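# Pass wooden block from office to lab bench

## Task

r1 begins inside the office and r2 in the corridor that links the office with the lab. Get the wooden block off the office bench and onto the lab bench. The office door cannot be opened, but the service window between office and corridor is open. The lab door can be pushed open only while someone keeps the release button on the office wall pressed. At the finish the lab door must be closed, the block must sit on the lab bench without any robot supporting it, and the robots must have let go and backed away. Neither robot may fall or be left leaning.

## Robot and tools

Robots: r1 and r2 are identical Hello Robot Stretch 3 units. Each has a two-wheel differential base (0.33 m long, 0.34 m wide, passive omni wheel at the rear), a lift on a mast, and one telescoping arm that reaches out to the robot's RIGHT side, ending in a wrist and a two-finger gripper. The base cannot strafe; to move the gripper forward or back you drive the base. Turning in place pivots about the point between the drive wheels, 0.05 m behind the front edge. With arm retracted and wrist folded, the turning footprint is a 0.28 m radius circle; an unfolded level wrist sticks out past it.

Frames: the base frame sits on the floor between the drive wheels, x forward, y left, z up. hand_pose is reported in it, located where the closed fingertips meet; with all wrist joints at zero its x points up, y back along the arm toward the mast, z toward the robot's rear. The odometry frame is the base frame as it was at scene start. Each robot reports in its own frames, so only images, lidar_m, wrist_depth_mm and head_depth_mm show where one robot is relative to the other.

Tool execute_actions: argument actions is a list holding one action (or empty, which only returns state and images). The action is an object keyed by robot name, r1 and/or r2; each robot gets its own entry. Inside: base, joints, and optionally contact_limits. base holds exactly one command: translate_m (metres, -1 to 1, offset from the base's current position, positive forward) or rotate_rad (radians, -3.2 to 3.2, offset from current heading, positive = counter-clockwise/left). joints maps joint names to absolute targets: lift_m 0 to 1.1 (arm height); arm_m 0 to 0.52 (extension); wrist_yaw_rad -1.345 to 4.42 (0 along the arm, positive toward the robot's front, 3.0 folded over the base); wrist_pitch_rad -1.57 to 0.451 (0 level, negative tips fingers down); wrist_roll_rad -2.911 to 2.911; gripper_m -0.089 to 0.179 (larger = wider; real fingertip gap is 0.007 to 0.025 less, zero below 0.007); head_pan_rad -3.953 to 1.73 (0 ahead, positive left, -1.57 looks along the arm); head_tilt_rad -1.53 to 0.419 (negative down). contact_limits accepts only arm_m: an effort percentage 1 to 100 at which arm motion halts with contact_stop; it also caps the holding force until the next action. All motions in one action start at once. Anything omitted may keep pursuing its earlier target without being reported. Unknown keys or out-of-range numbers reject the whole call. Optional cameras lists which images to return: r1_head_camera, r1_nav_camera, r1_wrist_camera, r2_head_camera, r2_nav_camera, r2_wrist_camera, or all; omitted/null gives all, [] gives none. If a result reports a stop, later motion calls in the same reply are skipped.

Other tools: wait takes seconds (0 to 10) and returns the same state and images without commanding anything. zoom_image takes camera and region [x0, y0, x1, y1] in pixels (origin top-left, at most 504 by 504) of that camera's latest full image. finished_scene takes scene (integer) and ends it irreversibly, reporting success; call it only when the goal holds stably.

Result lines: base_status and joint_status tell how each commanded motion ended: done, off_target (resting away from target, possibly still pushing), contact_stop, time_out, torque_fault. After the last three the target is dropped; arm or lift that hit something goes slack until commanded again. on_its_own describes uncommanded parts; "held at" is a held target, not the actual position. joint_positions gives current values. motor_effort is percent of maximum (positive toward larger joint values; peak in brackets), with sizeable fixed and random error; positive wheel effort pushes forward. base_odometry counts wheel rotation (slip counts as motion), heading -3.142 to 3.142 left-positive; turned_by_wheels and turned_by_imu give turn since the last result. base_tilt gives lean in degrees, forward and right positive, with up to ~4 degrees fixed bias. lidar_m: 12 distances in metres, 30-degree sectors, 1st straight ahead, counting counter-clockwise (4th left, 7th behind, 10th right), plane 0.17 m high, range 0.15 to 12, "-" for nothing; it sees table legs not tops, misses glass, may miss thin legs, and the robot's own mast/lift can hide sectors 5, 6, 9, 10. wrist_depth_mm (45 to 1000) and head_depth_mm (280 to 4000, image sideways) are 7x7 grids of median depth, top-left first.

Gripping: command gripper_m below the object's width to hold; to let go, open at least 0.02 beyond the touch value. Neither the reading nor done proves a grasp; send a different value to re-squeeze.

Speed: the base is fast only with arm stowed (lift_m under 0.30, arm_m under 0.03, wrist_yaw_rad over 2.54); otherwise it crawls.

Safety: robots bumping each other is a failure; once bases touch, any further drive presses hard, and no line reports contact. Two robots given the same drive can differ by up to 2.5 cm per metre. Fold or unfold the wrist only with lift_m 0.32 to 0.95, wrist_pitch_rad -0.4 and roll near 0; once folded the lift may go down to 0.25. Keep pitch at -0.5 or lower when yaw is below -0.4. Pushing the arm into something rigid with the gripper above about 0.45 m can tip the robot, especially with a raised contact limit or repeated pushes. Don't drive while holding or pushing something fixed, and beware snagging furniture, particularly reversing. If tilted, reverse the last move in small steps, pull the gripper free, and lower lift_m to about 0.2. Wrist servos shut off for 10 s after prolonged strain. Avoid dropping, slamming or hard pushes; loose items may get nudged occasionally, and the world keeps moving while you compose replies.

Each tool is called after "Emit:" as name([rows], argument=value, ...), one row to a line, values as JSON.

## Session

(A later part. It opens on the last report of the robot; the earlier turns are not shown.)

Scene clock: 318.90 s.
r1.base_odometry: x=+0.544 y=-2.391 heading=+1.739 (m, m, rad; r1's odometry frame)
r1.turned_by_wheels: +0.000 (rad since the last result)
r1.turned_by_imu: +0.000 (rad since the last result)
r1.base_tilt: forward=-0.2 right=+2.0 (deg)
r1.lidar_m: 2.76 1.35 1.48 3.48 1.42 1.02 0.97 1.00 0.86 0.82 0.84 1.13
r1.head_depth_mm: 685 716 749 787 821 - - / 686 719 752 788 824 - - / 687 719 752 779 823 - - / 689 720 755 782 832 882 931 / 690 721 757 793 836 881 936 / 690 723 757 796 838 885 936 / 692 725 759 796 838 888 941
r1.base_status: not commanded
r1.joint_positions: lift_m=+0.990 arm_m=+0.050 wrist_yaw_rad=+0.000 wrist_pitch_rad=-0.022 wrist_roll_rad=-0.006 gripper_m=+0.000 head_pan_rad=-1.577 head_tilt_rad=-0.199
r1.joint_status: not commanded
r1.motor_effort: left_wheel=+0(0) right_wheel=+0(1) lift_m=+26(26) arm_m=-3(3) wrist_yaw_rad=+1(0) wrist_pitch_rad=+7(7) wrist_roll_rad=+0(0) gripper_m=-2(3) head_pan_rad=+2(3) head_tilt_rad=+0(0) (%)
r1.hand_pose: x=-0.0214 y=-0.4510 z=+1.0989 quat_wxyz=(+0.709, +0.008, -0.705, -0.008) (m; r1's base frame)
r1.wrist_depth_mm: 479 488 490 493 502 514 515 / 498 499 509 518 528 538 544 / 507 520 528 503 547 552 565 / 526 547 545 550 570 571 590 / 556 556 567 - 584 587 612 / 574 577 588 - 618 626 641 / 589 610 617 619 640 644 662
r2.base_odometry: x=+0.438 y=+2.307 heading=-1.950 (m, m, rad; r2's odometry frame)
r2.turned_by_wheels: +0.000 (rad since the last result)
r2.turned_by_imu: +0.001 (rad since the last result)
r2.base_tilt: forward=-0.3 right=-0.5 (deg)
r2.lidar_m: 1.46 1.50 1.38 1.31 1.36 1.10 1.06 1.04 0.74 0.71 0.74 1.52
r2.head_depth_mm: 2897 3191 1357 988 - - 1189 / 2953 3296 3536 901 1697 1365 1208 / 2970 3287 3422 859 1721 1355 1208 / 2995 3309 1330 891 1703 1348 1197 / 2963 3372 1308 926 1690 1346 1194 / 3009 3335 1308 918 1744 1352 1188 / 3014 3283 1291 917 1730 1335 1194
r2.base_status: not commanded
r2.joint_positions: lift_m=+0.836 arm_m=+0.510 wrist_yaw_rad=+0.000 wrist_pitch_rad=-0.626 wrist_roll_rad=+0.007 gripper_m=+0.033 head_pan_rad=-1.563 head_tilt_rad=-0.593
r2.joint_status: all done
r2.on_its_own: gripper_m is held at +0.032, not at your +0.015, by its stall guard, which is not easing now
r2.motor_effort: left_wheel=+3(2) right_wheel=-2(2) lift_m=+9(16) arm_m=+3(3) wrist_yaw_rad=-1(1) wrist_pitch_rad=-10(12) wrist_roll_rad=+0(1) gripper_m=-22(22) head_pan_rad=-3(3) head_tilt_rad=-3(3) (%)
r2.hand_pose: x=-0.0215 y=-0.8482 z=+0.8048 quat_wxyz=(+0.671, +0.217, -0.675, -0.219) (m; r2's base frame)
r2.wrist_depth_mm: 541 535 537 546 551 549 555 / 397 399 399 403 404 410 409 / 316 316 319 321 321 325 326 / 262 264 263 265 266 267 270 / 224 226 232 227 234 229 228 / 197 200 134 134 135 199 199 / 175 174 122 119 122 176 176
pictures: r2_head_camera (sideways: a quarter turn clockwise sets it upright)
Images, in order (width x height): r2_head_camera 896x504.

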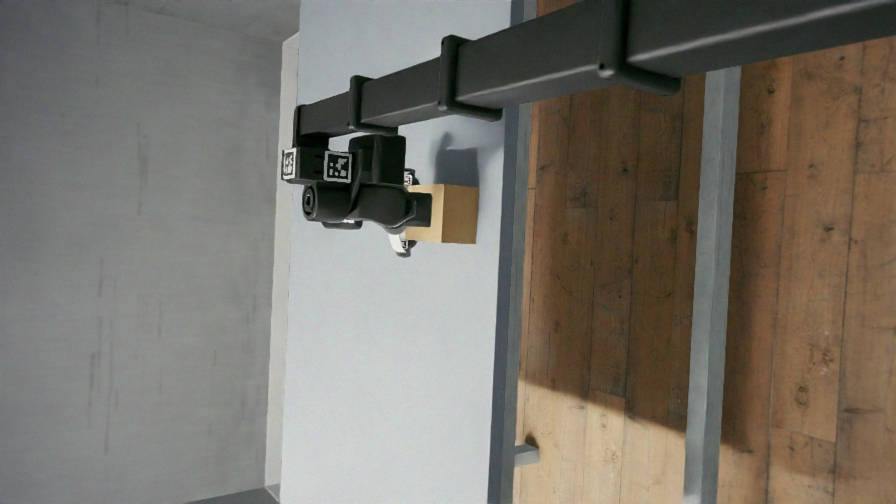

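Resting. Release.

Emit:
execute_actions([
  {"r2":{"joints":{"gripper_m":0.15}}},
], cameras=[])

Emit:
execute_actions([
  {"r2":{"joints":{"lift_m":0.98}}},
], cameras=[])

Emit:
execute_actions([
  {"r2":{"joints":{"arm_m":0.0,"head_tilt_rad":-0.45,"head_pan_rad":-1.2}}},
], cameras=["r2_nav_camera","r2_wrist_camera"])

Scene clock: 322.40 s.
r1.base_odometry: x=+0.544 y=-2.391 heading=+1.739 (m, m, rad; r1's odometry frame)
r1.turned_by_wheels: +0.000 (rad since the last result)
r1.turned_by_imu: +0.000 (rad since the last result)
r1.base_tilt: forward=-0.2 right=+1.9 (deg)
r1.lidar_m: 2.77 1.35 1.48 3.48 1.42 1.02 0.97 1.00 0.85 0.82 0.84 1.13
r1.head_depth_mm: 684 716 751 787 823 - - / 686 717 752 788 824 - - / 688 718 754 778 822 - - / 689 720 754 782 834 880 934 / 691 722 757 794 836 883 936 / 691 724 757 796 838 886 936 / 693 722 759 796 840 887 938
r1.base_status: not commanded
r1.joint_positions: lift_m=+0.990 arm_m=+0.050 wrist_yaw_rad=+0.000 wrist_pitch_rad=-0.022 wrist_roll_rad=-0.006 gripper_m=+0.000 head_pan_rad=-1.577 head_tilt_rad=-0.199
r1.joint_status: not commanded
r1.motor_effort: left_wheel=+0(0) right_wheel=+1(0) lift_m=+26(26) arm_m=-3(3) wrist_yaw_rad=+0(1) wrist_pitch_rad=+7(7) wrist_roll_rad=+0(0) gripper_m=-2(2) head_pan_rad=+3(3) head_tilt_rad=+0(0) (%)
r1.hand_pose: x=-0.0214 y=-0.4510 z=+1.0989 quat_wxyz=(+0.709, +0.008, -0.705, -0.008) (m; r1's base frame)
r1.wrist_depth_mm: 481 490 497 498 509 514 524 / 495 502 511 518 528 540 539 / 511 519 523 499 542 552 566 / 530 532 547 556 564 570 580 / 549 551 563 - 589 596 602 / 572 575 586 - 612 616 644 / 587 602 614 627 640 641 660
r2.base_odometry: x=+0.438 y=+2.307 heading=-1.950 (m, m, rad; r2's odometry frame)
r2.turned_by_wheels: +0.000 (rad since the last result)
r2.turned_by_imu: +0.001 (rad since the last result)
r2.base_tilt: forward=-0.3 right=-0.5 (deg)
r2.lidar_m: 1.45 1.51 1.37 1.32 1.36 1.10 1.06 1.03 0.74 0.71 0.74 1.52
r2.head_depth_mm: 2930 3235 1350 982 - - 1190 / 2969 3275 3510 897 1709 1366 1215 / 2917 3305 3482 859 1713 1364 1200 / 2943 3357 1316 876 1708 1351 1196 / 2967 3331 1310 924 1693 1349 1193 / 2987 3299 1309 924 1737 1340 1196 / 2989 3392 1290 911 1726 1333 1184
r2.base_status: not commanded
r2.joint_positions: lift_m=+0.835 arm_m=+0.510 wrist_yaw_rad=+0.000 wrist_pitch_rad=-0.658 wrist_roll_rad=+0.007 gripper_m=+0.150 head_pan_rad=-1.563 head_tilt_rad=-0.593
r2.joint_status: all done
r2.motor_effort: left_wheel=+2(2) right_wheel=-1(2) lift_m=+15(15) arm_m=+3(3) wrist_yaw_rad=+0(0) wrist_pitch_rad=+3(10) wrist_roll_rad=-1(0) gripper_m=+0(88) head_pan_rad=-3(3) head_tilt_rad=-2(3) (%)
r2.hand_pose: x=-0.0215 y=-0.8426 z=+0.7984 quat_wxyz=(+0.667, +0.228, -0.671, -0.229) (m; r2's base frame)
r2.wrist_depth_mm: 470 467 474 475 479 485 489 / 361 362 365 366 366 372 369 / 292 294 294 298 299 300 300 / 247 248 248 249 251 252 251 / 214 219 203 144 210 221 216 / 192 - 129 127 180 - 191 / - 165 113 113 118 166 170
pictures: none
No camera images: the call's "cameras" was empty. Leave "cameras" out to get every camera's image.

Scene clock: 324.57 s.
r1.base_odometry: x=+0.544 y=-2.391 heading=+1.739 (m, m, rad; r1's odometry frame)
r1.turned_by_wheels: +0.000 (rad since the last result)
r1.turned_by_imu: +0.000 (rad since the last result)
r1.base_tilt: forward=-0.1 right=+1.9 (deg)
r1.lidar_m: 2.77 1.35 1.48 3.48 1.42 1.02 0.97 1.00 0.86 0.82 0.84 1.13
r1.head_depth_mm: 685 717 749 788 824 - - / 687 718 750 789 822 - - / 688 719 753 779 821 - - / 689 721 753 780 833 880 935 / 692 721 755 793 834 883 931 / 692 721 758 794 839 885 936 / 694 726 759 798 841 886 938
r1.base_status: not commanded
r1.joint_positions: lift_m=+0.990 arm_m=+0.050 wrist_yaw_rad=+0.000 wrist_pitch_rad=-0.022 wrist_roll_rad=-0.006 gripper_m=+0.000 head_pan_rad=-1.577 head_tilt_rad=-0.199
r1.joint_status: not commanded
r1.motor_effort: left_wheel=+0(1) right_wheel=+1(1) lift_m=+26(26) arm_m=-3(3) wrist_yaw_rad=+0(0) wrist_pitch_rad=+7(7) wrist_roll_rad=+0(0) gripper_m=-3(2) head_pan_rad=+2(2) head_tilt_rad=-1(0) (%)
r1.hand_pose: x=-0.0214 y=-0.4510 z=+1.0989 quat_wxyz=(+0.709, +0.008, -0.705, -0.008) (m; r1's base frame)
r1.wrist_depth_mm: 477 484 494 497 507 517 524 / 495 502 513 515 522 538 545 / 519 521 534 504 537 559 552 / 527 546 547 544 567 572 588 / 549 561 570 - 584 596 608 / 569 577 578 - 615 622 639 / 596 598 621 639 646 648 658
r2.base_odometry: x=+0.438 y=+2.307 heading=-1.950 (m, m, rad; r2's odometry frame)
r2.turned_by_wheels: +0.000 (rad since the last result)
r2.turned_by_imu: +0.000 (rad since the last result)
r2.base_tilt: forward=-0.3 right=-0.5 (deg)
r2.lidar_m: 1.46 1.51 1.37 1.32 1.36 1.11 1.06 1.03 0.74 0.71 0.74 1.52
r2.head_depth_mm: 2890 3118 - 902 1717 1433 1207 / 2951 - 1268 939 1707 1431 1202 / 2922 - 1181 898 1706 1359 1198 / 2987 3320 1308 886 1694 1343 1203 / 2948 3307 1313 922 1696 1336 1206 / 2953 3322 1296 921 1742 1349 1193 / 2948 3339 1294 913 1739 1338 1196
r2.base_status: not commanded
r2.joint_positions: lift_m=+0.980 arm_m=+0.510 wrist_yaw_rad=+0.000 wrist_pitch_rad=-0.659 wrist_roll_rad=+0.007 gripper_m=+0.150 head_pan_rad=-1.563 head_tilt_rad=-0.593
r2.joint_status: all done
r2.motor_effort: left_wheel=+2(2) right_wheel=-2(2) lift_m=+35(35) arm_m=+3(3) wrist_yaw_rad=+0(1) wrist_pitch_rad=+4(4) wrist_roll_rad=-1(0) gripper_m=+0(0) head_pan_rad=-3(3) head_tilt_rad=-3(3) (%)
r2.hand_pose: x=-0.0215 y=-0.8425 z=+0.9423 quat_wxyz=(+0.667, +0.228, -0.671, -0.230) (m; r2's base frame)
r2.wrist_depth_mm: - - - - - - - / 638 643 658 649 655 664 668 / 520 523 531 525 534 541 531 / 443 442 445 442 452 448 454 / 381 393 382 382 389 393 387 / 340 - 339 338 341 - 343 / 300 295 303 247 304 296 305
pictures: none
No camera images: the call's "cameras" was empty. Leave "cameras" out to get every camera's image.

Scene clock: 329.50 s.
r1.base_odometry: x=+0.544 y=-2.391 heading=+1.739 (m, m, rad; r1's odometry frame)
r1.turned_by_wheels: +0.000 (rad since the last result)
r1.turned_by_imu: +0.001 (rad since the last result)
r1.base_tilt: forward=-0.1 right=+1.9 (deg)
r1.lidar_m: 2.77 1.35 1.48 3.48 1.42 1.01 0.97 1.00 0.85 0.82 0.84 1.13
r1.head_depth_mm: 686 715 751 788 823 - - / 687 716 750 788 824 - - / 687 718 752 779 822 - - / 689 721 754 782 834 880 932 / 689 721 755 794 834 884 932 / 691 723 758 795 836 885 937 / 694 724 759 798 839 886 939
r1.base_status: not commanded
r1.joint_positions: lift_m=+0.990 arm_m=+0.050 wrist_yaw_rad=+0.000 wrist_pitch_rad=-0.022 wrist_roll_rad=-0.006 gripper_m=+0.000 head_pan_rad=-1.577 head_tilt_rad=-0.199
r1.joint_status: not commanded
r1.motor_effort: left_wheel=+0(0) right_wheel=+1(0) lift_m=+26(26) arm_m=-3(3) wrist_yaw_rad=-1(1) wrist_pitch_rad=+7(7) wrist_roll_rad=+0(0) gripper_m=-2(3) head_pan_rad=+2(3) head_tilt_rad=+0(0) (%)
r1.hand_pose: x=-0.0214 y=-0.4510 z=+1.0989 quat_wxyz=(+0.709, +0.008, -0.705, -0.008) (m; r1's base frame)
r1.wrist_depth_mm: 476 487 488 506 505 509 526 / 494 504 506 514 533 537 542 / 511 527 528 500 542 549 560 / 526 535 543 553 570 570 585 / 553 553 570 - 587 598 610 / 577 573 582 - 607 622 629 / 588 591 613 620 638 656 661
r2.base_odometry: x=+0.438 y=+2.307 heading=-1.950 (m, m, rad; r2's odometry frame)
r2.turned_by_wheels: +0.000 (rad since the last result)
r2.turned_by_imu: +0.001 (rad since the last result)
r2.base_tilt: forward=-0.3 right=-0.5 (deg)
r2.lidar_m: 1.46 1.50 1.38 1.32 1.36 1.10 1.06 1.03 0.74 0.71 0.73 1.52
r2.head_depth_mm: 2826 3049 3339 1197 798 1593 - / 2931 3194 3463 1188 862 1607 1205 / 3086 3370 3673 1187 905 1629 1235 / 3141 3400 3764 1177 956 1581 1227 / 2589 2829 3060 1167 1810 1582 1258 / 2187 2324 2514 1151 1193 1293 1283 / 1858 2009 2115 2158 1857 1550 1271
r2.base_status: not commanded
r2.joint_positions: lift_m=+0.980 arm_m=+0.000 wrist_yaw_rad=+0.000 wrist_pitch_rad=-0.659 wrist_roll_rad=+0.007 gripper_m=+0.150 head_pan_rad=-1.207 head_tilt_rad=-0.458
r2.joint_status: all done
r2.motor_effort: left_wheel=+2(2) right_wheel=-1(2) lift_m=+35(35) arm_m=-5(5) wrist_yaw_rad=-1(1) wrist_pitch_rad=+4(4) wrist_roll_rad=+0(1) gripper_m=+0(0) head_pan_rad=+4(33) head_tilt_rad=+3(16) (%)
r2.hand_pose: x=-0.0215 y=-0.3331 z=+0.9422 quat_wxyz=(+0.667, +0.228, -0.671, -0.230) (m; r2's base frame)
r2.wrist_depth_mm: - 852 844 862 879 885 968 / 647 648 645 600 662 664 667 / 542 547 550 557 559 567 568 / - - - - - - - / - - - - - - - / - - - - - - - / - - - - - - -
pictures: r2_nav_camera (sideways: a quarter turn counterclockwise sets it upright), r2_wrist_camera
Images, in order (width x height): r2_nav_camera 672x504, r2_wrist_camera 644x364.

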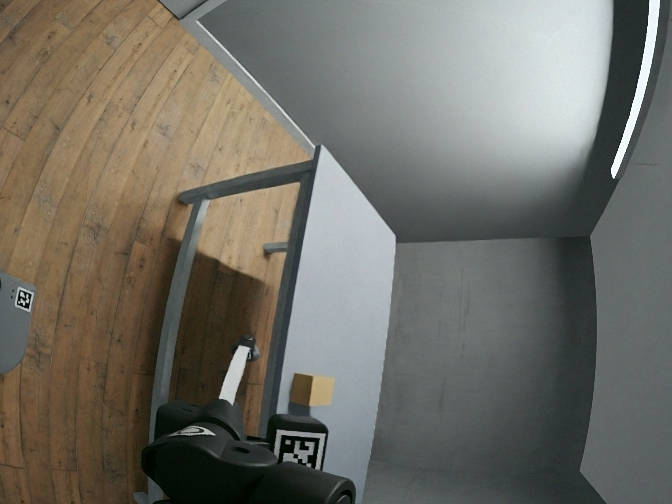

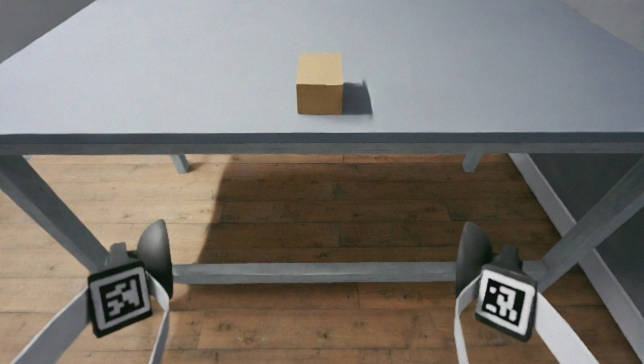

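The block is on the bench, and the door looked shut in the earlier image.

Emit:
finished_scene(scene=2)

The scene is finished: the task was done.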